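# Put a slip sheet and a module into each crate

## Task

In every crate, lay exactly one thin slip sheet flat on the crate floor and stand exactly one small metal module on top of that sheet, keeping the module's current upright orientation. Afterwards, return every tool to the stand slot it came from, unlock and release it, and move the arm well away from the tools (a tool still locked on counts as part of the arm).

## Robot and tools

ROBOT. One arm whose wrist ends in a tool changer. Three tools hang in forked slots of a stand: grip50 (two-finger gripper, 50 mm max opening), grip85 (two-finger gripper, 85 mm) and cup (suction). Only one tool can be on the arm at a time; tool_id reports grip50, grip85, cup or none.

FRAMES. All poses use the scene frame in metres: origin on the table surface below the arm base, +z up, +y to the left when facing along +x. Orientation is a quaternion written w first. end_effector_position is the centre of the changer's flat face; the face's own z axis points away from the arm. Tool points, in mm along the face axes from that centre: grip50 grip point (0, -25, 180); grip85 grip point (0, 0, 173) when closed, about 13 mm closer when fully open; cup rim centre (0, 0, 175). Both grippers close along the face x axis.

THE ROW. Every motion command is one row of 15 numbers: x, y, z, qw, qx, qy, qz, lock, grip50_position, grip50_force_limit, grip50_speed, grip85_position, grip85_force_limit, grip85_speed, cup_suction. The first seven are an absolute pose for the changer face in the scene frame (metres, unit quaternion). The last eight are each in -1..1. lock: positive locks, negative unlocks, 0 keeps the last command. Gripper position: +1 fully open, -1 closes until blocked (pads meet near -0.65 for grip50, -0.8 for grip85). Force limit: -1 is about 20 N, +1 about 185 N (grip50) or 235 N (grip85). Speed: -1 about 20 mm/s, +1 about 150 mm/s. cup_suction above 0.01 is on, otherwise off and vented. Tool fields only matter while that tool is on and ready. Repeat the desired quaternion in every row rather than copying a drifted reported one.

execute_actions: {"actions": [...], "pictures": bool}. The list holds zero or one item. Empty list: just report state. Action: {"rows": [1 to 15 rows], "steps": up to 15}, each row played for one 1/30 s step, the final row repeated to fill. Wait: {"steps": up to 300}, counted from the previous result. A target more than 0.6 m from the last reported position along any face axis is refused. Each step the commanded pose is clipped to within 100 mm and 16 degrees of the measured pose, so far targets need several actions; check the reported pose.

move: {"target": one row, "speed": 0.002 to 0.5 m/s (default 0.25; turning up to twice that in rad/s), "stop_force": optional 9 to 40 N}. Drives the face in a straight line to the absolute target pose, 0.5 to 10 s. It does not avoid obstacles. With stop_force, the path halts when push against the direction of travel rises by that amount, then backs off two steps; use it only at very low speed, not on moves that rotate, and omit it when leaving a surface. The result adds a move: line with the ending (done, contact, off_target, moving, held, fault) and limits (paced = pose clipped, held = some steps blocked).

wait: {"seconds": 0 to 10}; sends nothing new.

zoom_image: {"camera": cam_head_left, cam_head_right or cam_wrist, "region": [x0, y0, x1, y1]} in image pixels from the top-left, at most 504 by 504.

finished_scene: {"scene": current scene number}. Irreversible; call only when crates are filled and tools are stowed.

RESULTS. State line: face position, quaternion and velocities. Wrist force and Wrist torque along face axes (offset up to about 4 N, noise about 2.4 N, saturates near 50 N; pressing shows force pointing back into the arm). Hand target appears when nothing is pending. HELD marks steps whose command was blocked; pose unreachable means the clearance check altered the command. Tool readings: plate_near, locked, unlocked, in_stand, unlock_refused; gripper object_status 0 moving, 1 stopped while opening, 2 stopped while closing (a grip), 3 at target or pads met; grip50 opening in mm is about (250 - grip50_position_measured) x 0.202; grip85 counts about 78 = 60 mm, 130 = 40 mm, 180 = 20 mm, 230 = closed. cup_suction_measured near 1 means good vacuum; cup_part_present is 1 once it passes 0.50.

TOOL HANDLING. To pick up: align the face within about 1 mm and 1 degree of the plate centre, with the face -y pointing to the fork's open side; when plate_near is 1 send lock +1 and wait for locked 1. The tool then initialises (readings n/a; a gripper closes then opens by itself). To remove: raise 10 to 30 mm (about 20), slide at least 110 mm along face -y out of the fork, then lift. Return along the reverse path; when in_stand is 1, stay still, send lock -1, wait for unlocked 1, then back away. Unlocking elsewhere is refused. Slots are 180 mm apart; fork arms sit 40 to 70 mm either side along face x, fronts 45 mm toward the opening, tops 18 mm below the plate face.

GRIPPING. Send position -1 and keep it; confirm object_status 2. Thin parts may show 3 instead. For the cup, seal the whole rim on a flat, clean area; the cup pulls the part up to 12 mm toward the face. Release by setting down and switching suction off, then rise 15 mm.

AVOID. Anything leaving the table fails the job. Contact over 150 N or joint torque at the limits (142 N m large joints, 26.6 N m wrist joints, load included) stops the arm for 10 s. The arm is stiff: aim only slightly past contact, approach slowly. Don't drop, slam or shove parts; loose objects may be nudged occasionally. Long heavy holds heat motors (warning at 70 C, brake stop at 85 C).

Each tool is called after "Call:" as name(argument=value, ...), one argument or row to a line, values as JSON.

## Session

Call:
execute_actions(
  actions=[],
)

Scene clock: 0.00 s of 9600.00 s.
end_effector_position=(+0.2369, +0.2200, +0.2522) locked=0 unlocked=1 plate_near=0 in_stand=0 unlock_refused=0 tool_id=none grip50_position_measured=n/a grip50_object_status=n/a grip85_position_measured=n/a grip85_object_status=n/a cup_suction_measured=n/a cup_part_present=n/a end_effector_quat_wxyz=(+0.045, +0.030, +0.989, +0.136) end_effector_velocity=(+0.000, +0.000, +0.000) end_effector_angular_velocity=(+0.001, -0.001, +0.000)
Joint positions: [ 0.195 -1.896  2.644 -2.468 -1.324 -2.877]
Joint velocities: [ 0.     0.    -0.    -0.001  0.001 -0.   ]
Wrist force (N, on the end effector, along its own x y z axes, offset not removed): no reading
Wrist torque (N m, same axes, about the end effector's origin, offset not removed): no reading
Hand target: +0.237, +0.220, +0.252; +0.045, +0.030, +0.989, +0.136

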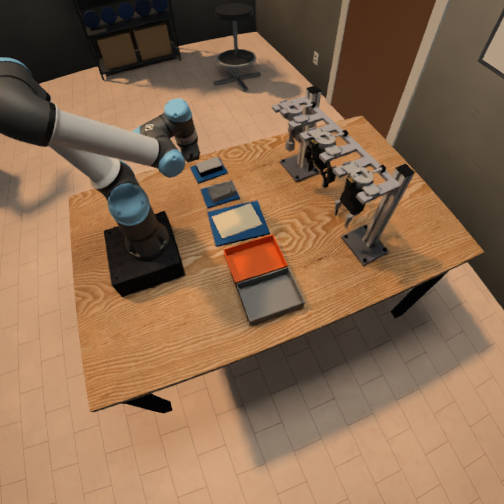

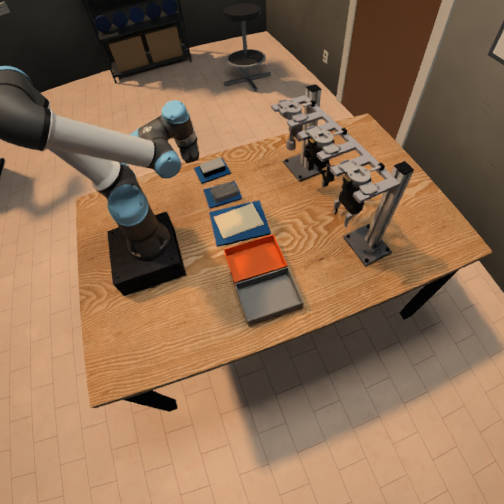

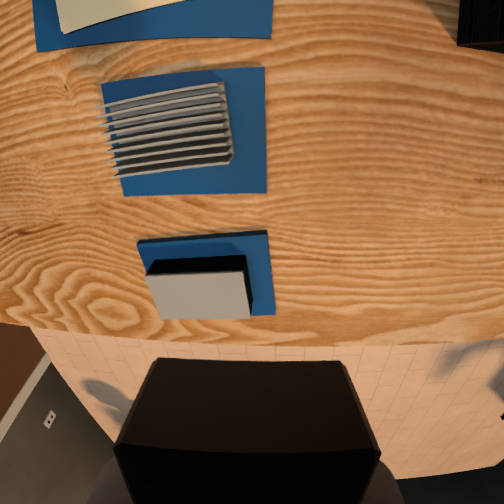

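Call:
zoom_image(
  camera="cam_head_left",
  region=[260, 80, 430, 270],
)

Call:
zoom_image(
  camera="cam_head_right",
  region=[260, 80, 430, 270],
)

Call:
zoom_image(
  camera="cam_head_left",
  region=[170, 140, 330, 330],
)

Region (260, 80, 430, 270) of cam_head_left's 504x504 image, scaled by 2.653, with more detail than that image has; it fills the left 451 columns of this view, and the rest is white.

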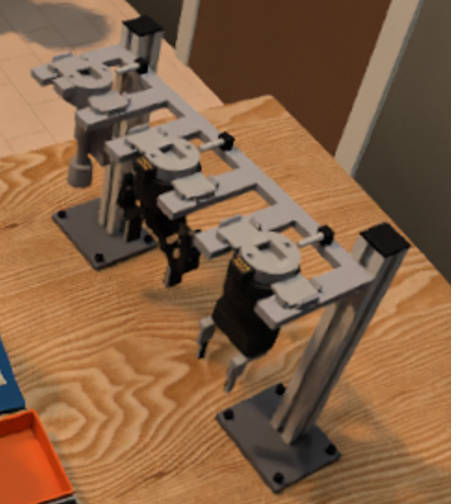

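Region (260, 80, 430, 270) of cam_head_right's 504x504 image, scaled by 2.653, with more detail than that image has; it fills the left 451 columns of this view, and the rest is white.

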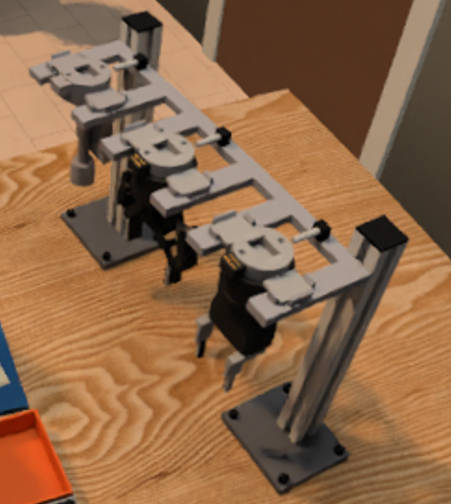

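Region (170, 140, 330, 330) of cam_head_left's 504x504 image, scaled by 2.653, with more detail than that image has; it fills the left 424 columns of this view, and the rest is white.

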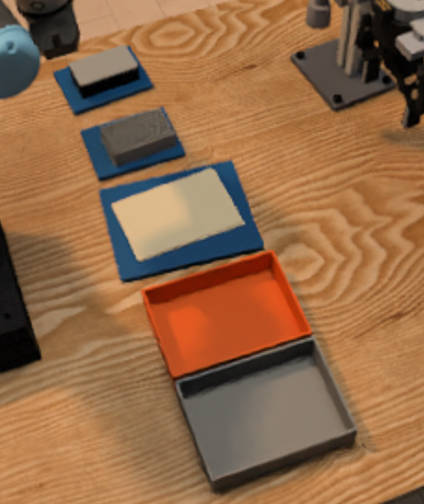

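Call:
move(
  target=[0.42,0.16,0.5,0,0.668,0.744,0,-1,0,0,0,0,0,0,0],
)

Call:
move(
  target=[0.59,0.16,0.5,0,0.668,0.744,0,-1,0,0,0,0,0,0,0],
)

Scene clock: 22.33 s of 9600.00 s.
end_effector_position=(+0.4194, +0.1599, +0.4999) locked=0 unlocked=1 plate_near=0 in_stand=0 unlock_refused=0 tool_id=none grip50_position_measured=n/a grip50_object_status=n/a grip85_position_measured=n/a grip85_object_status=n/a cup_suction_measured=n/a cup_part_present=n/a end_effector_quat_wxyz=(+0.000, +0.668, +0.744, +0.000) end_effector_velocity=(+0.002, -0.001, +0.002) end_effector_angular_velocity=(-0.002, +0.004, -0.012)
Joint positions: [ 0.072 -1.721  1.759 -1.611 -1.571 -1.617]
Joint velocities: [-0.001  0.005 -0.01   0.009 -0.002  0.011]
Wrist force (N, on the end effector, along its own x y z axes, offset not removed): [1.0 -0.7 -1.6]
Wrist torque (N m, same axes, about the end effector's origin, offset not removed): [-0.18 -0.12 0.02]
Hand target: +0.420, +0.160, +0.500; +0.000, +0.668, +0.744, +0.000
Off the commanded pose: 0.001 m, 0 deg.
move: done
camera_calibration (this result's frames):
cam_wrist: T_world_to_cam=[[-0.118394, 0.992966, -0.000986559, -0.105577], [0.946854, 0.113195, 0.301087, -0.510197], [0.299081, 0.0347129, -0.953596, 0.395712], [0, 0, 0, 1]] pos_world=[0.352232, 0.14885, 0.530859]

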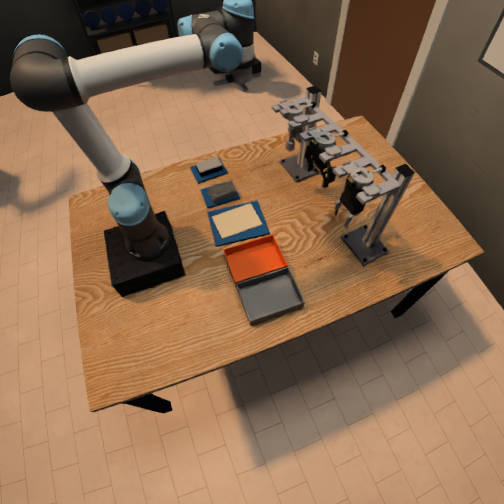

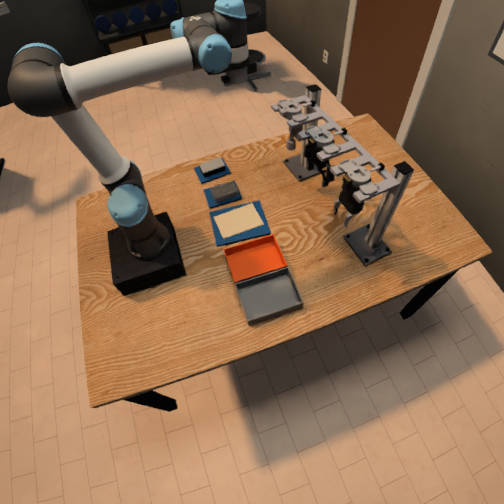

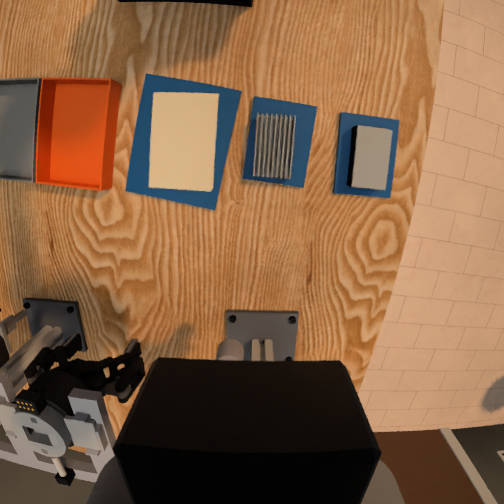

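Scene clock: 23.73 s of 9600.00 s.
end_effector_position=(+0.5897, +0.1599, +0.5000) locked=0 unlocked=1 plate_near=0 in_stand=0 unlock_refused=0 tool_id=none grip50_position_measured=n/a grip50_object_status=n/a grip85_position_measured=n/a grip85_object_status=n/a cup_suction_measured=n/a cup_part_present=n/a end_effector_quat_wxyz=(+0.000, +0.668, +0.744, +0.000) end_effector_velocity=(+0.003, +0.001, +0.001) end_effector_angular_velocity=(+0.000, +0.001, +0.000)
Joint positions: [ 0.054 -1.323  1.34  -1.588 -1.571 -1.633]
Joint velocities: [ 0.001  0.007 -0.01   0.004  0.     0.   ]
Wrist force (N, on the end effector, along its own x y z axes, offset not removed): [0.2 1.0 -1.4]
Wrist torque (N m, same axes, about the end effector's origin, offset not removed): [-0.04 -0.17 -0.12]
Hand target: +0.590, +0.160, +0.500; +0.000, +0.668, +0.744, +0.000
Off the commanded pose: 0.000 m, 0 deg.
move: done
camera_calibration (this result's frames):
cam_wrist: T_world_to_cam=[[-0.117238, 0.993103, -0.000894144, -0.0861402], [0.947282, 0.112099, 0.300152, -0.671093], [0.298182, 0.0343422, -0.953891, 0.345638], [0, 0, 0, 1]] pos_world=[0.522552, 0.148905, 0.531054]

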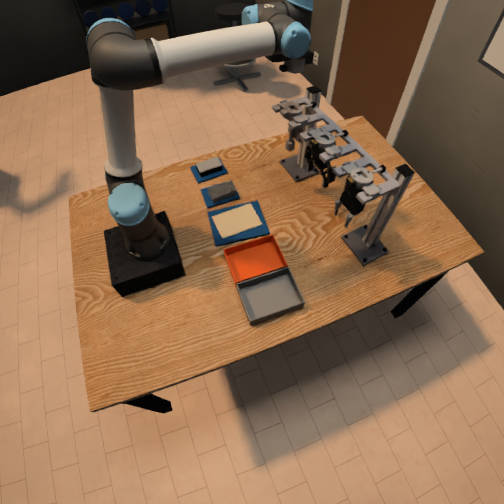

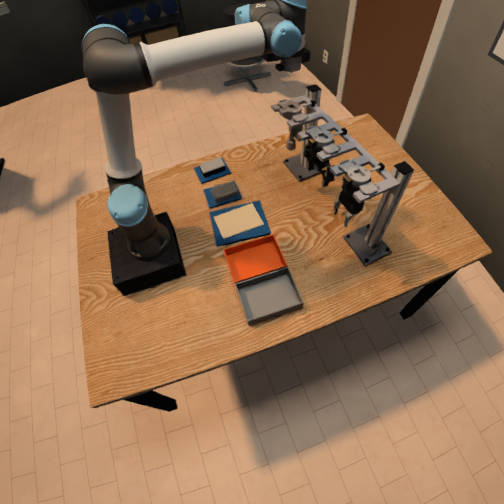

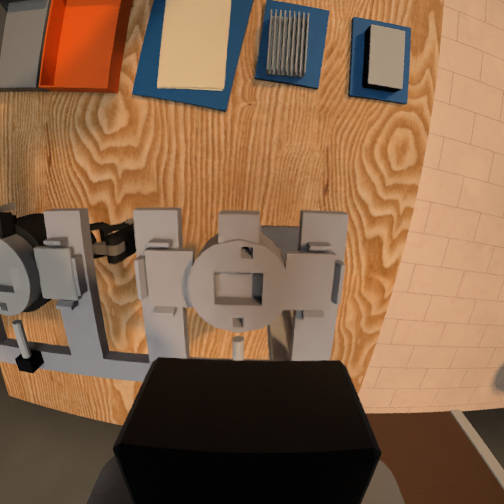

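Call:
zoom_image(
  camera="cam_wrist",
  region=[120, 190, 360, 370],
)

Region (120, 190, 360, 370) of cam_wrist's 504x504 image, scaled by 2.100, with more detail than that image has; it fills the top 378 rows of this view, and the rest is white.

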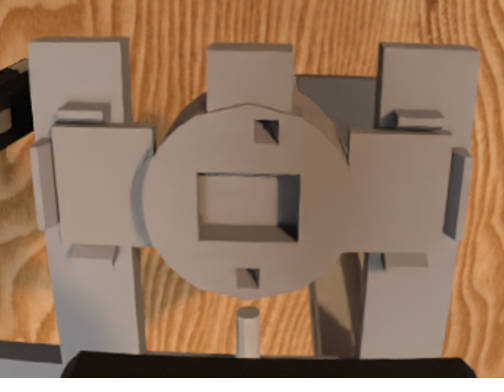

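Call:
move(
  target=[0.6007,0.1491,0.375,0,0.6724,0.7402,0,-1,0,0,0,0,0,0,0],
)

Call:
move(
  target=[0.6007,0.1491,0.35,0,0.6724,0.7402,0,-1,0,0,0,0,0,0,0],
  speed=0.005,
  stop_force=12,
)

Scene clock: 43.40 s of 9600.00 s.
end_effector_position=(+0.6009, +0.1491, +0.3753) locked=0 unlocked=1 plate_near=0 in_stand=0 unlock_refused=0 tool_id=none grip50_position_measured=n/a grip50_object_status=n/a grip85_position_measured=n/a grip85_object_status=n/a cup_suction_measured=n/a cup_part_present=n/a end_effector_quat_wxyz=(-0.000, +0.672, +0.740, -0.000) end_effector_velocity=(+0.001, -0.001, -0.003) end_effector_angular_velocity=(-0.001, -0.001, -0.001)
Joint positions: [ 0.036 -1.254  1.574 -1.891 -1.571 -1.64 ]
Joint velocities: [-0.002  0.003  0.004 -0.007 -0.001 -0.   ]
Wrist force (N, on the end effector, along its own x y z axes, offset not removed): [1.0 -0.4 -1.1]
Wrist torque (N m, same axes, about the end effector's origin, offset not removed): [-0.17 -0.09 -0.13]
Hand target: +0.601, +0.149, +0.375; +0.000, +0.672, +0.740, +0.000
Off the commanded pose: 0.000 m, 0 deg.
move: done
camera_calibration (this result's frames):
cam_wrist: T_world_to_cam=[[-0.105747, 0.994393, -0.000901424, -0.0813289], [0.948592, 0.101148, 0.299904, -0.642098], [0.298313, 0.0308587, -0.953969, 0.224134], [0, 0, 0, 1]] pos_world=[0.533627, 0.138903, 0.406311]

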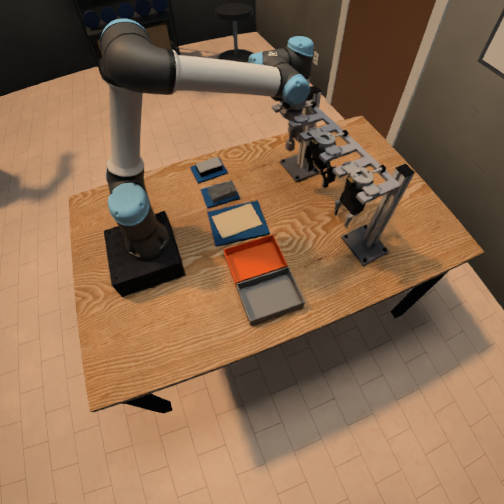

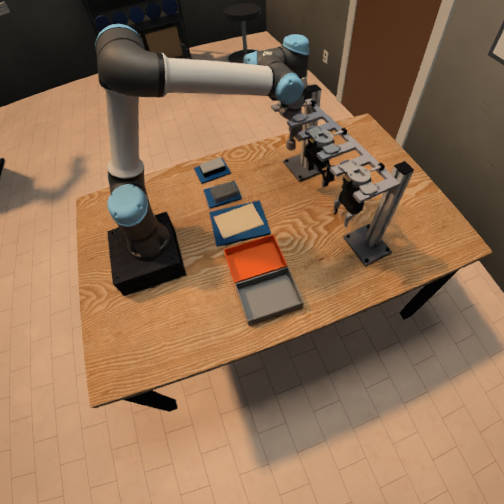

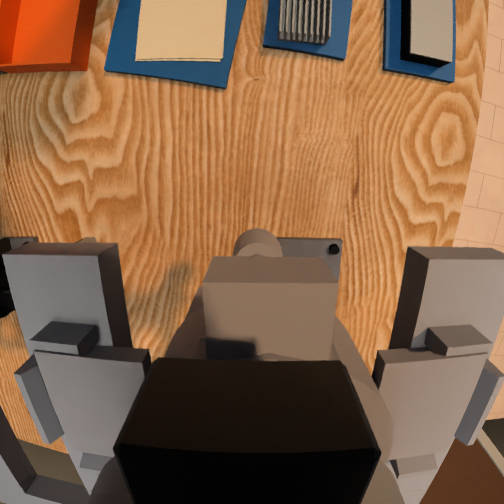

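Scene clock: 44.60 s of 9600.00 s.
end_effector_position=(+0.6009, +0.1491, +0.3712) locked=0 unlocked=1 plate_near=0 in_stand=0 unlock_refused=0 tool_id=none grip50_position_measured=n/a grip50_object_status=n/a grip85_position_measured=n/a grip85_object_status=n/a cup_suction_measured=n/a cup_part_present=n/a end_effector_quat_wxyz=(+0.000, +0.672, +0.740, +0.000) end_effector_velocity=(-0.001, +0.000, +0.001) end_effector_angular_velocity=(-0.000, +0.004, -0.001)
Joint positions: [ 0.036 -1.251  1.58  -1.901 -1.571 -1.64 ]
Joint velocities: [ 0.001 -0.    -0.002  0.007 -0.     0.001]
Wrist force (N, on the end effector, along its own x y z axes, offset not removed): [4.8 2.2 -28.8]
Wrist torque (N m, same axes, about the end effector's origin, offset not removed): [-0.29 -0.60 -0.16]
Hand target: +0.601, +0.149, +0.371; +0.000, +0.672, +0.740, +0.000
Off the commanded pose: 0.021 m, 0 deg.
move: contact
camera_calibration (this result's frames):
cam_wrist: T_world_to_cam=[[-0.105741, 0.994393, -0.00091887, -0.0813236], [0.948491, 0.101137, 0.300227, -0.640965], [0.298637, 0.0308747, -0.953867, 0.220031], [0, 0, 0, 1]] pos_world=[0.53364, 0.138899, 0.402241]

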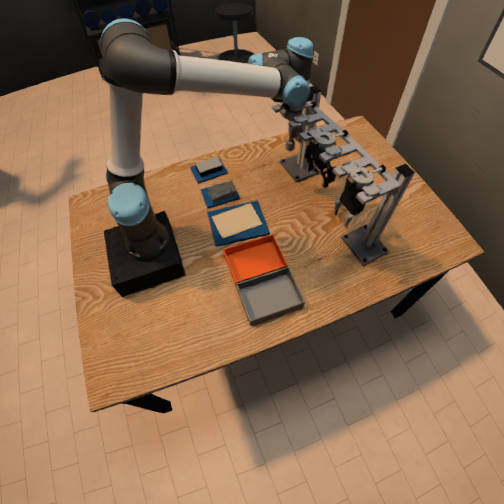

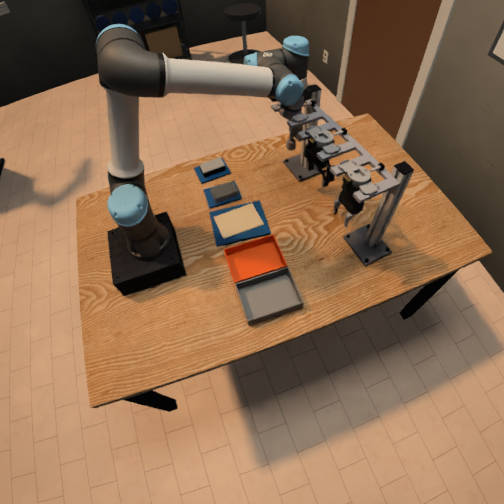

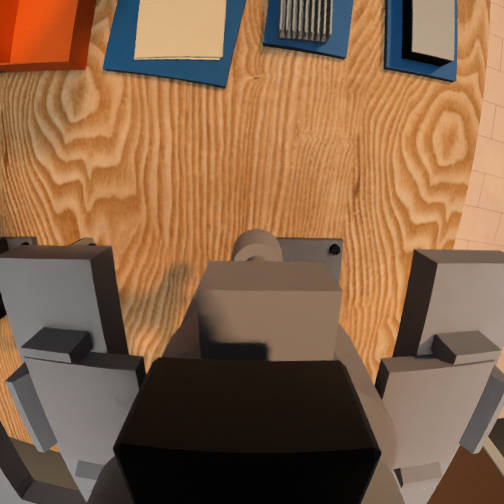

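Call:
zoom_image(
  camera="cam_wrist",
  region=[0, 220, 504, 504],
)

Call:
zoom_image(
  camera="cam_head_right",
  region=[260, 70, 340, 150],
)

Region (0, 220, 504, 504) of cam_wrist's 504x504 image, scaled by 1.000; it fills the top 284 rows of this view, and the rest is white.

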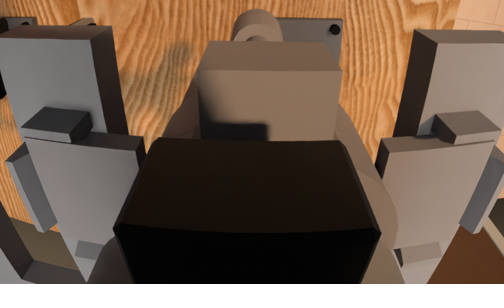

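Region (260, 70, 340, 150) of cam_head_right's 504x504 image, scaled by 6.300, with more detail than that image has.

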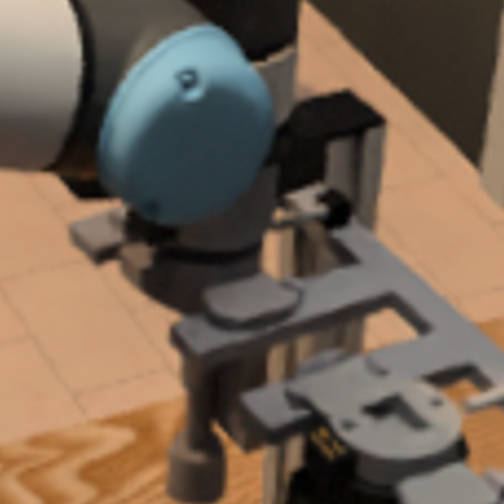

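Call:
move(
  target=[0.6003,0.1529,0.374,0,0.6724,0.7402,0,-1,0,0,0,0,0,0,0],
  speed=0.01,
)

Call:
move(
  target=[0.6003,0.1529,0.35,0,0.6724,0.7402,0,-1,0,0,0,0,0,0,0],
  speed=0.004,
  stop_force=12,
)

Scene clock: 60.23 s of 9600.00 s.
end_effector_position=(+0.6003, +0.1527, +0.3738) locked=0 unlocked=1 plate_near=0 in_stand=0 unlock_refused=0 tool_id=none grip50_position_measured=n/a grip50_object_status=n/a grip85_position_measured=n/a grip85_object_status=n/a cup_suction_measured=n/a cup_part_present=n/a end_effector_quat_wxyz=(-0.000, +0.672, +0.740, +0.000) end_effector_velocity=(-0.000, +0.002, +0.002) end_effector_angular_velocity=(+0.000, -0.002, +0.001)
Joint positions: [ 0.041 -1.252  1.575 -1.894 -1.571 -1.635]
Joint velocities: [ 0.003 -0.001 -0.002  0.002  0.     0.003]
Wrist force (N, on the end effector, along its own x y z axes, offset not removed): [1.1 -2.5 -1.6]
Wrist torque (N m, same axes, about the end effector's origin, offset not removed): [-0.36 -0.09 0.05]
Hand target: +0.600, +0.153, +0.374; -0.000, +0.672, +0.740, -0.000
Off the commanded pose: 0.000 m, 0 deg.
move: done
camera_calibration (this result's frames):
cam_wrist: T_world_to_cam=[[-0.105722, 0.994395, -0.000881933, -0.0849272], [0.948566, 0.101115, 0.299997, -0.641535], [0.298405, 0.0308797, -0.95394, 0.222752], [0, 0, 0, 1]] pos_world=[0.533089, 0.142442, 0.404876]

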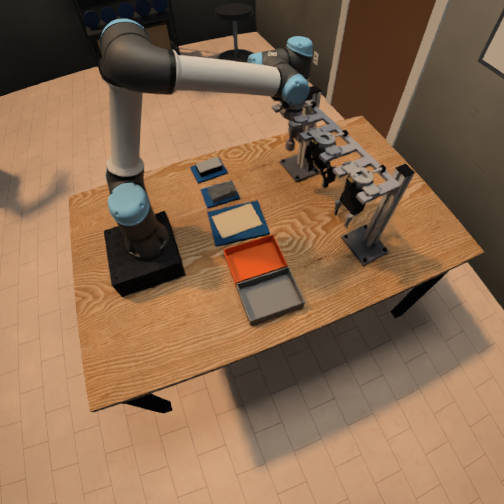

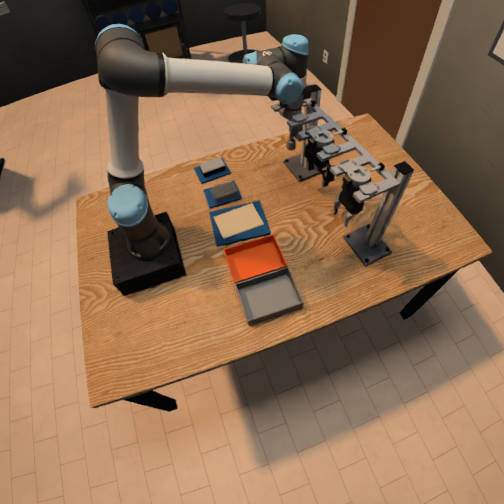

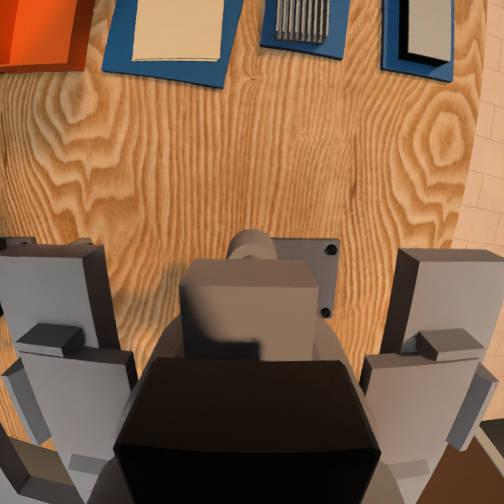

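Scene clock: 62.00 s of 9600.00 s.
end_effector_position=(+0.6003, +0.1527, +0.3683) locked=0 unlocked=1 plate_near=0 in_stand=0 unlock_refused=0 tool_id=none grip50_position_measured=n/a grip50_object_status=n/a grip85_position_measured=n/a grip85_object_status=n/a cup_suction_measured=n/a cup_part_present=n/a end_effector_quat_wxyz=(+0.000, +0.672, +0.740, +0.000) end_effector_velocity=(-0.000, +0.000, +0.001) end_effector_angular_velocity=(-0.001, +0.002, +0.000)
Joint positions: [ 0.042 -1.248  1.584 -1.908 -1.571 -1.634]
Joint velocities: [ 0.001  0.    -0.003  0.005 -0.     0.   ]
Wrist force (N, on the end effector, along its own x y z axes, offset not removed): [1.1 -7.1 -29.6]
Wrist torque (N m, same axes, about the end effector's origin, offset not removed): [-0.33 -0.04 -0.20]
Hand target: +0.600, +0.153, +0.369; +0.000, +0.672, +0.740, +0.000
Off the commanded pose: 0.018 m, 0 deg.
move: contact
camera_calibration (this result's frames):
cam_wrist: T_world_to_cam=[[-0.105724, 0.994395, -0.000898846, -0.0849792], [0.948497, 0.101115, 0.300214, -0.639936], [0.298622, 0.0308873, -0.953871, 0.2173], [0, 0, 0, 1]] pos_world=[0.533102, 0.142498, 0.399318]

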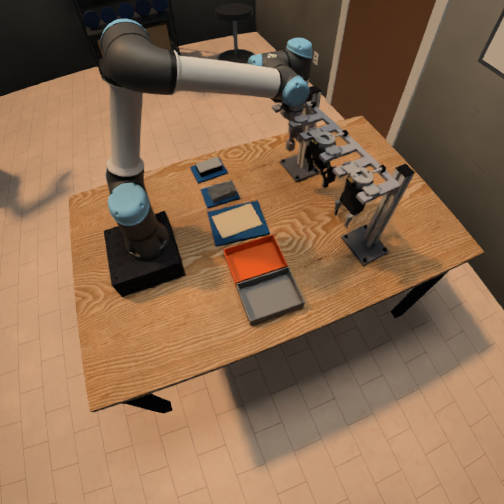

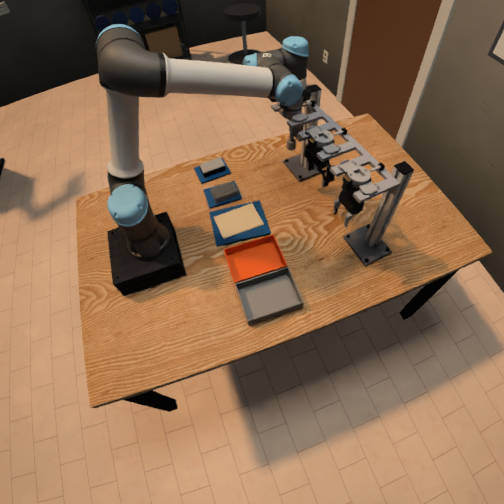

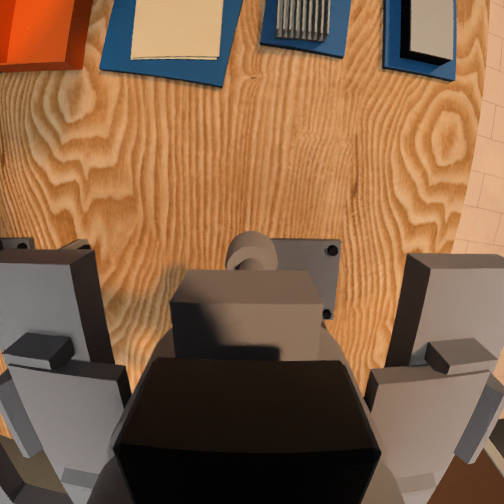

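Call:
move(
  target=[0.5983,0.1527,0.372,0,0.6724,0.7402,0,-1,0,0,0,0,0,0,0],
  speed=0.01,
)

Call:
move(
  target=[0.5983,0.1527,0.35,0,0.6724,0.7402,0,-1,0,0,0,0,0,0,0],
  speed=0.004,
  stop_force=12,
)

Scene clock: 67.07 s of 9600.00 s.
end_effector_position=(+0.5984, +0.1527, +0.3718) locked=0 unlocked=1 plate_near=0 in_stand=0 unlock_refused=0 tool_id=none grip50_position_measured=n/a grip50_object_status=n/a grip85_position_measured=n/a grip85_object_status=n/a cup_suction_measured=n/a cup_part_present=n/a end_effector_quat_wxyz=(+0.000, +0.672, +0.740, +0.000) end_effector_velocity=(-0.001, +0.000, +0.002) end_effector_angular_velocity=(+0.000, +0.001, +0.001)
Joint positions: [ 0.042 -1.255  1.584 -1.9   -1.571 -1.634]
Joint velocities: [ 0.    -0.004  0.001  0.003  0.    -0.   ]
Wrist force (N, on the end effector, along its own x y z axes, offset not removed): [1.1 0.0 -0.3]
Wrist torque (N m, same axes, about the end effector's origin, offset not removed): [-0.18 -0.16 -0.03]
Hand target: +0.598, +0.153, +0.372; +0.000, +0.672, +0.740, +0.000
Off the commanded pose: 0.000 m, 0 deg.
move: done
camera_calibration (this result's frames):
cam_wrist: T_world_to_cam=[[-0.105724, 0.994395, -0.000884944, -0.0851217], [0.948553, 0.101117, 0.300038, -0.63914], [0.298446, 0.0308817, -0.953927, 0.221338], [0, 0, 0, 1]] pos_world=[0.531201, 0.142437, 0.402832]

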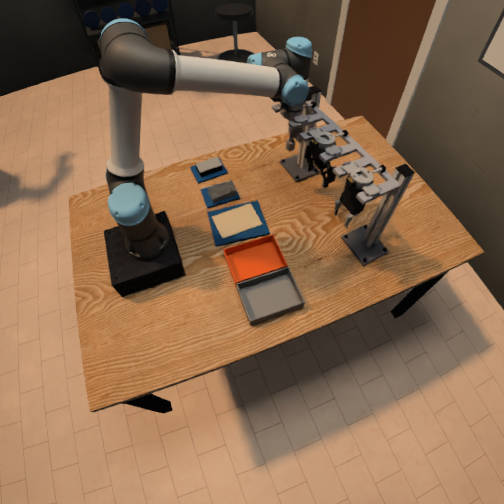

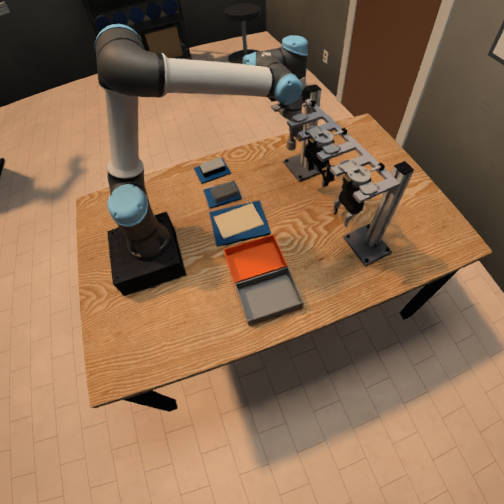

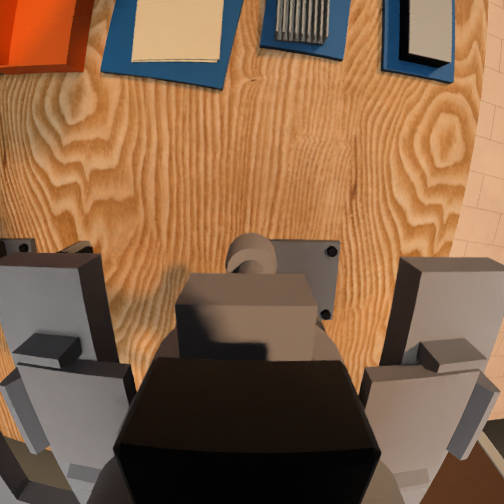

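Scene clock: 70.07 s of 9600.00 s.
end_effector_position=(+0.5984, +0.1527, +0.3614) locked=0 unlocked=1 plate_near=1 in_stand=1 unlock_refused=0 tool_id=none grip50_position_measured=n/a grip50_object_status=n/a grip85_position_measured=n/a grip85_object_status=n/a cup_suction_measured=n/a cup_part_present=n/a end_effector_quat_wxyz=(+0.000, +0.672, +0.740, +0.000) end_effector_velocity=(-0.000, +0.000, +0.001) end_effector_angular_velocity=(-0.000, +0.003, +0.000)
Joint positions: [ 0.042 -1.247  1.601 -1.926 -1.571 -1.634]
Joint velocities: [ 0.    -0.    -0.002  0.005 -0.     0.   ]
Wrist force (N, on the end effector, along its own x y z axes, offset not removed): [0.7 -5.0 -27.9]
Wrist torque (N m, same axes, about the end effector's origin, offset not removed): [-0.62 0.32 -0.42]
Hand target: +0.598, +0.153, +0.362; +0.000, +0.672, +0.740, +0.000
Off the commanded pose: 0.011 m, 0 deg.
move: contact
camera_calibration (this result's frames):
cam_wrist: T_world_to_cam=[[-0.105727, 0.994395, -0.000902545, -0.0851496], [0.948481, 0.101118, 0.300265, -0.636021], [0.298673, 0.0308901, -0.953855, 0.211219], [0, 0, 0, 1]] pos_world=[0.531166, 0.142461, 0.39237]

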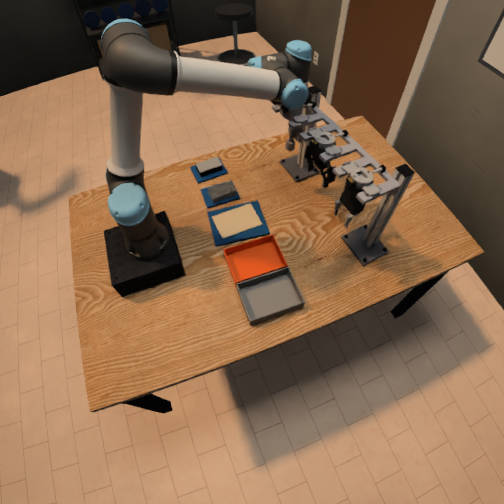

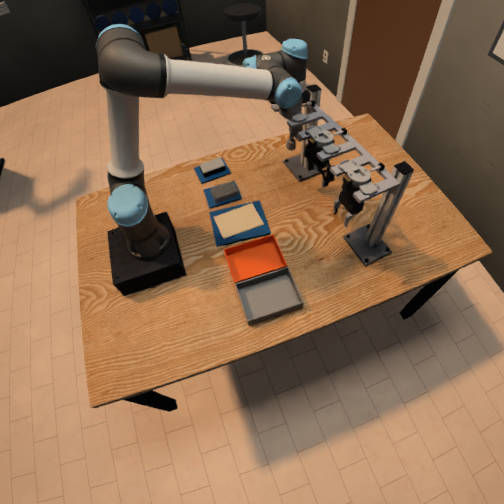

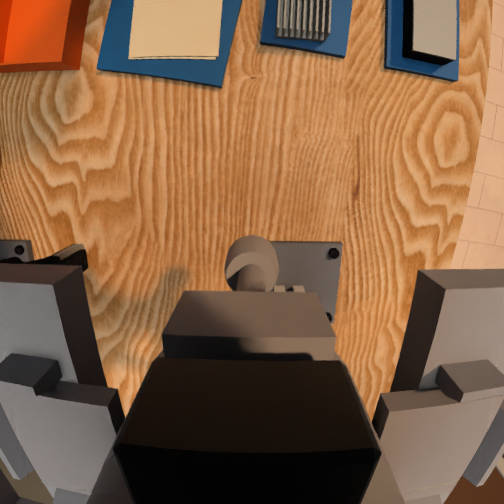

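Call:
execute_actions(
  actions=[
    {"rows":[[0.5984,0.1527,0.3618,0,0.6724,0.7402,0,1,0,0,0,0,0,0,0]]},
  ],
  pictures=false,
)

Call:
execute_actions(
  actions=[
    {"steps":30},
  ],
  pictures=false,
)

Scene clock: 75.23 s of 9600.00 s.
end_effector_position=(+0.5984, +0.1527, +0.3618) locked=0 unlocked=0 plate_near=1 in_stand=1 unlock_refused=0 tool_id=none grip50_position_measured=n/a grip50_object_status=n/a grip85_position_measured=n/a grip85_object_status=n/a cup_suction_measured=n/a cup_part_present=n/a end_effector_quat_wxyz=(-0.000, +0.672, +0.740, -0.000) end_effector_velocity=(-0.000, +0.000, +0.000) end_effector_angular_velocity=(-0.001, -0.000, +0.001)
Joint positions: [ 0.042 -1.247  1.6   -1.925 -1.571 -1.634]
Joint velocities: [ 0.001  0.    -0.     0.    -0.001  0.   ]
Wrist force (N, on the end effector, along its own x y z axes, offset not removed): [2.8 1.9 -2.2]
Wrist torque (N m, same axes, about the end effector's origin, offset not removed): [-0.09 -0.34 -0.03]
Hand target: +0.598, +0.153, +0.362; +0.000, +0.672, +0.740, -0.000
Off the commanded pose: 0.000 m, 0 deg.
Steps of this call (steps 1 to 140: nothing new was sent; steps 141 to 155: all 15 steps of this action). Readings (end_effector_position | what the end effector reports):
141: (+0.5984, +0.1527, +0.3616) | locked=0 unlocked=0 plate_near=1 in_stand=1 unlock_refused=0 tool_id=none grip50_position_measured=n/a grip50_object_status=n/a grip85_position_measured=n/a grip85_object_status=n/a cup_suction_measured=n/a cup_part_present=n/a
142: (+0.5984, +0.1527, +0.3616) | locked=0 unlocked=0 plate_near=1 in_stand=1 unlock_refused=0 tool_id=none grip50_position_measured=n/a grip50_object_status=n/a grip85_position_measured=n/a grip85_object_status=n/a cup_suction_measured=n/a cup_part_present=n/a
144: (+0.5984, +0.1527, +0.3617) | locked=0 unlocked=0 plate_near=1 in_stand=1 unlock_refused=0 tool_id=none grip50_position_measured=n/a grip50_object_status=n/a grip85_position_measured=n/a grip85_object_status=n/a cup_suction_measured=n/a cup_part_present=n/a
148: (+0.5984, +0.1527, +0.3617) | locked=0 unlocked=0 plate_near=1 in_stand=1 unlock_refused=0 tool_id=none grip50_position_measured=n/a grip50_object_status=n/a grip85_position_measured=n/a grip85_object_status=n/a cup_suction_measured=n/a cup_part_present=n/a
155: the state above

Scene clock: 76.23 s of 9600.00 s.
end_effector_position=(+0.5984, +0.1527, +0.3618) locked=1 unlocked=0 plate_near=1 in_stand=1 unlock_refused=0 tool_id=cup grip50_position_measured=n/a grip50_object_status=n/a grip85_position_measured=n/a grip85_object_status=n/a cup_suction_measured=n/a cup_part_present=n/a end_effector_quat_wxyz=(+0.000, +0.672, +0.740, +0.000) end_effector_velocity=(+0.000, -0.000, -0.000) end_effector_angular_velocity=(+0.000, -0.000, -0.001)
Joint positions: [ 0.042 -1.247  1.6   -1.925 -1.571 -1.634]
Joint velocities: [-0.001  0.    -0.    -0.     0.     0.   ]
Wrist force (N, on the end effector, along its own x y z axes, offset not removed): [1.0 -1.2 -5.1]
Wrist torque (N m, same axes, about the end effector's origin, offset not removed): [-0.28 0.00 0.01]
Hand target: +0.598, +0.153, +0.362; +0.000, +0.672, +0.740, -0.000
Off the commanded pose: 0.000 m, 0 deg.
Steps of this call (steps 1 to 30: nothing new was sent). Readings (end_effector_position | what the end effector reports):
1: (+0.5984, +0.1527, +0.3618) | locked=0 unlocked=0 plate_near=1 in_stand=1 unlock_refused=0 tool_id=none grip50_position_measured=n/a grip50_object_status=n/a grip85_position_measured=n/a grip85_object_status=n/a cup_suction_measured=n/a cup_part_present=n/a
2: (+0.5984, +0.1527, +0.3618) | locked=0 unlocked=0 plate_near=1 in_stand=1 unlock_refused=0 tool_id=none grip50_position_measured=n/a grip50_object_status=n/a grip85_position_measured=n/a grip85_object_status=n/a cup_suction_measured=n/a cup_part_present=n/a
4: (+0.5984, +0.1527, +0.3618) | locked=0 unlocked=0 plate_near=1 in_stand=1 unlock_refused=0 tool_id=none grip50_position_measured=n/a grip50_object_status=n/a grip85_position_measured=n/a grip85_object_status=n/a cup_suction_measured=n/a cup_part_present=n/a
8: (+0.5984, +0.1527, +0.3618) | locked=0 unlocked=0 plate_near=1 in_stand=1 unlock_refused=0 tool_id=none grip50_position_measured=n/a grip50_object_status=n/a grip85_position_measured=n/a grip85_object_status=n/a cup_suction_measured=n/a cup_part_present=n/a
30: the state above

Call:
move(
  target=[0.5984,0.1527,0.382,0,0.6724,0.7402,0,0,0,0,0,0,0,0,0],
  speed=0.05,
)

Call:
move(
  target=[0.46,0.1394,0.382,0,0.6724,0.7402,0,0,0,0,0,0,0,0,0],
  speed=0.15,
)

Call:
move(
  target=[0.35,-0.06,0.40,0,0.7071,0.7071,0,0,0,0,0,0,0,0,0],
)

Call:
zoom_image(
  camera="cam_wrist",
  region=[30, 60, 480, 360],
)

Scene clock: 83.17 s of 9600.00 s.
end_effector_position=(+0.5984, +0.1527, +0.3817) locked=1 unlocked=0 plate_near=1 in_stand=0 unlock_refused=0 tool_id=cup grip50_position_measured=n/a grip50_object_status=n/a grip85_position_measured=n/a grip85_object_status=n/a cup_suction_measured=0.01 cup_part_present=0 end_effector_quat_wxyz=(+0.000, +0.672, +0.740, -0.000) end_effector_velocity=(+0.000, -0.000, +0.003) end_effector_angular_velocity=(+0.001, -0.001, -0.001)
Joint positions: [ 0.042 -1.262  1.568 -1.876 -1.571 -1.634]
Joint velocities: [-0.001 -0.002 -0.005  0.006  0.001  0.001]
Wrist force (N, on the end effector, along its own x y z axes, offset not removed): [2.3 -0.3 -0.1]
Wrist torque (N m, same axes, about the end effector's origin, offset not removed): [-0.21 -0.24 -0.10]
Hand target: +0.598, +0.153, +0.382; +0.000, +0.672, +0.740, +0.000
Off the commanded pose: 0.000 m, 0 deg.
move: done
camera_calibration (this result's frames):
cam_wrist: T_world_to_cam=[[-0.10572, 0.994396, -0.000920926, -0.0851446], [0.948558, 0.101125, 0.300019, -0.642031], [0.29843, 0.0308444, -0.953933, 0.230811], [0, 0, 0, 1]] pos_world=[0.531121, 0.142473, 0.412721]

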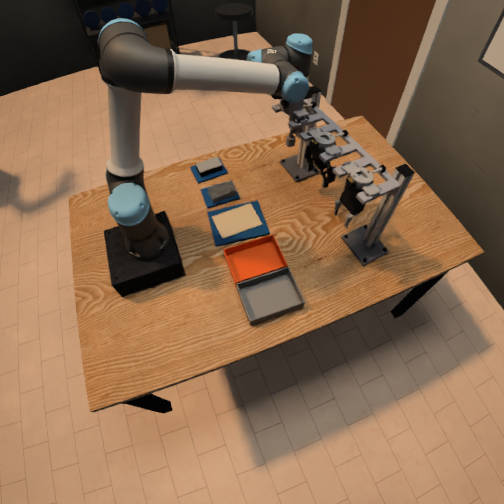

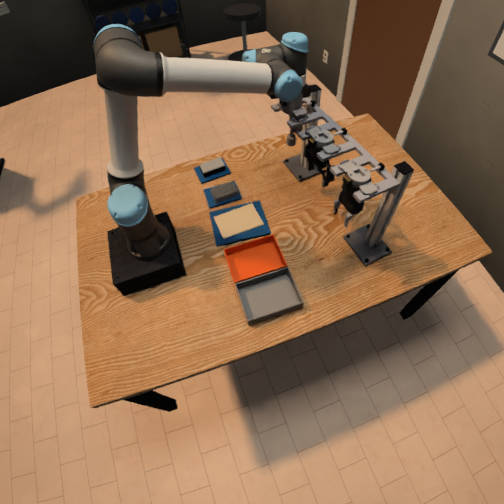

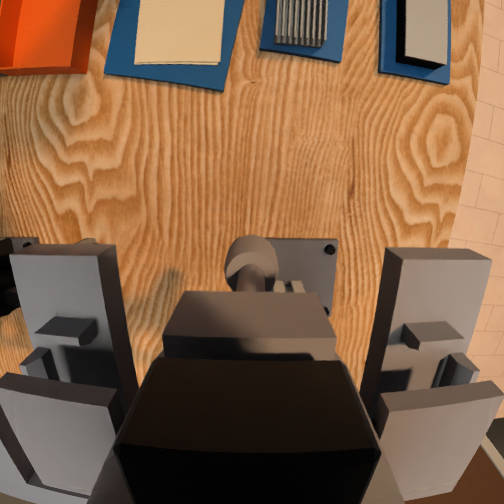

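Scene clock: 84.70 s of 9600.00 s.
end_effector_position=(+0.4604, +0.1395, +0.3819) locked=1 unlocked=0 plate_near=1 in_stand=0 unlock_refused=0 tool_id=cup grip50_position_measured=n/a grip50_object_status=n/a grip85_position_measured=n/a grip85_object_status=n/a cup_suction_measured=0.01 cup_part_present=0 end_effector_quat_wxyz=(+0.000, +0.672, +0.740, -0.000) end_effector_velocity=(-0.003, -0.000, +0.000) end_effector_angular_velocity=(-0.000, +0.000, +0.000)
Joint positions: [ 0.023 -1.582  1.941 -1.93  -1.571 -1.653]
Joint velocities: [-0.    -0.006  0.005  0.001 -0.    -0.001]
Wrist force (N, on the end effector, along its own x y z axes, offset not removed): [0.7 -2.1 -1.3]
Wrist torque (N m, same axes, about the end effector's origin, offset not removed): [-0.26 -0.19 -0.15]
Hand target: +0.460, +0.139, +0.382; +0.000, +0.672, +0.740, +0.000
Off the commanded pose: 0.000 m, 0 deg.
move: done
camera_calibration (this result's frames):
cam_wrist: T_world_to_cam=[[-0.105716, 0.994396, -0.000911938, -0.0865989], [0.948568, 0.101119, 0.29999, -0.509849], [0.298401, 0.0308487, -0.953942, 0.272627], [0, 0, 0, 1]] pos_world=[0.393119, 0.129259, 0.412941]

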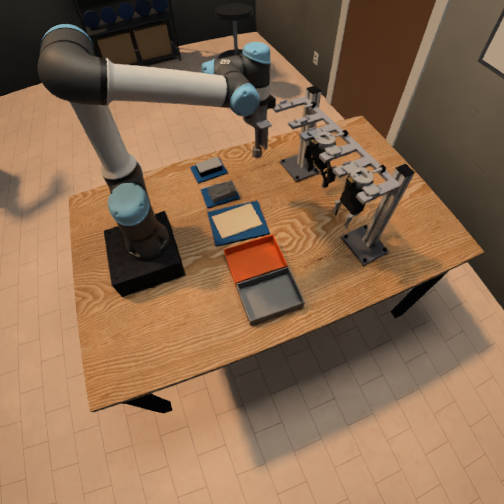

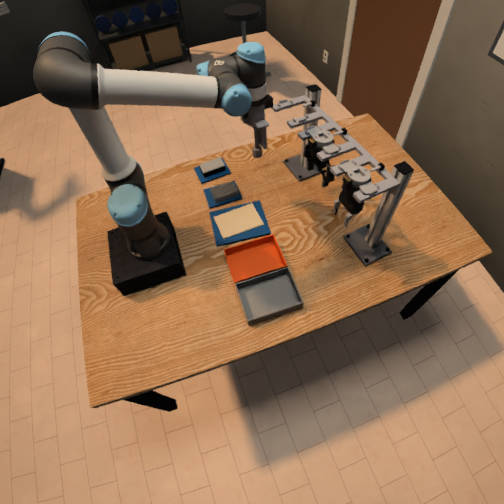

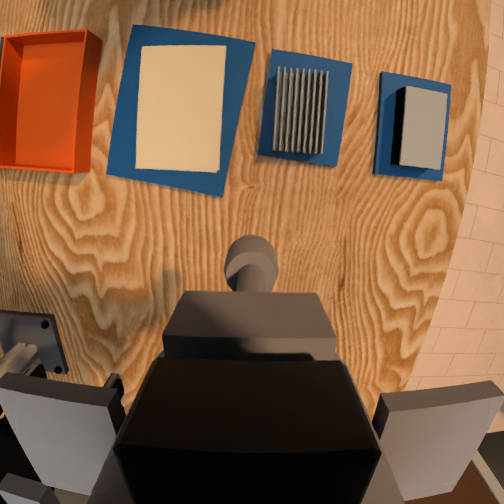

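Scene clock: 86.33 s of 9600.00 s.
end_effector_position=(+0.3502, -0.0598, +0.3999) locked=1 unlocked=0 plate_near=1 in_stand=0 unlock_refused=0 tool_id=cup grip50_position_measured=n/a grip50_object_status=n/a grip85_position_measured=n/a grip85_object_status=n/a cup_suction_measured=0.01 cup_part_present=0 end_effector_quat_wxyz=(+0.001, +0.707, +0.707, +0.000) end_effector_velocity=(-0.001, -0.003, +0.000) end_effector_angular_velocity=(+0.001, -0.000, -0.000)
Joint positions: [-0.545 -1.937  2.173 -1.808 -1.571 -2.125]
Joint velocities: [-0.009 -0.003  0.001  0.002  0.001 -0.009]
Wrist force (N, on the end effector, along its own x y z axes, offset not removed): [0.9 0.9 0.8]
Wrist torque (N m, same axes, about the end effector's origin, offset not removed): [-0.13 -0.16 -0.07]
Hand target: +0.350, -0.060, +0.400; +0.000, +0.707, +0.707, +0.000
Off the commanded pose: 0.000 m, 0 deg.
move: done
camera_calibration (this result's frames):
cam_wrist: T_world_to_cam=[[-0.00999466, 0.999949, -0.00159544, 0.0669951], [0.953673, 0.0100119, 0.300679, -0.398092], [0.30068, 0.00148366, -0.953724, 0.326209], [0, 0, 0, 1]] pos_world=[0.282235, -0.06349, 0.430918]

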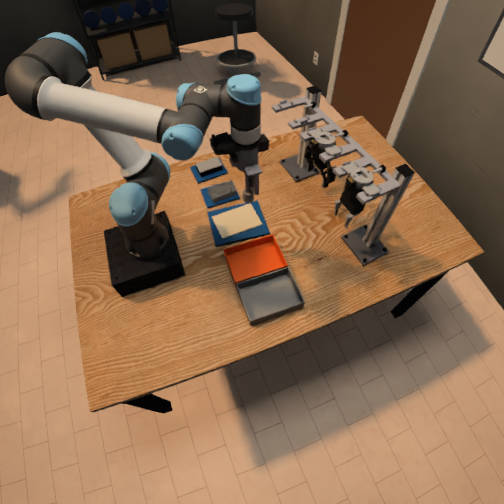

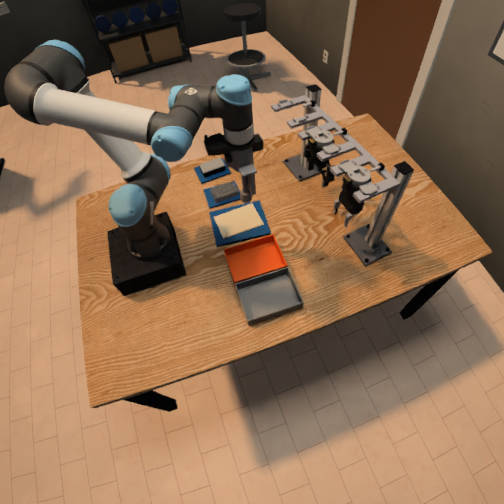

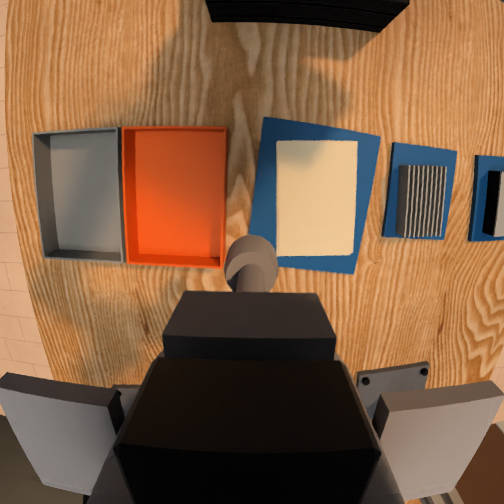

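Region (30, 60, 480, 360) of cam_wrist's 504x504 image, scaled by 1.120, with more detail than that image has.

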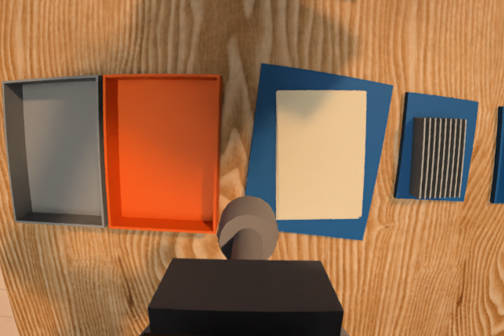

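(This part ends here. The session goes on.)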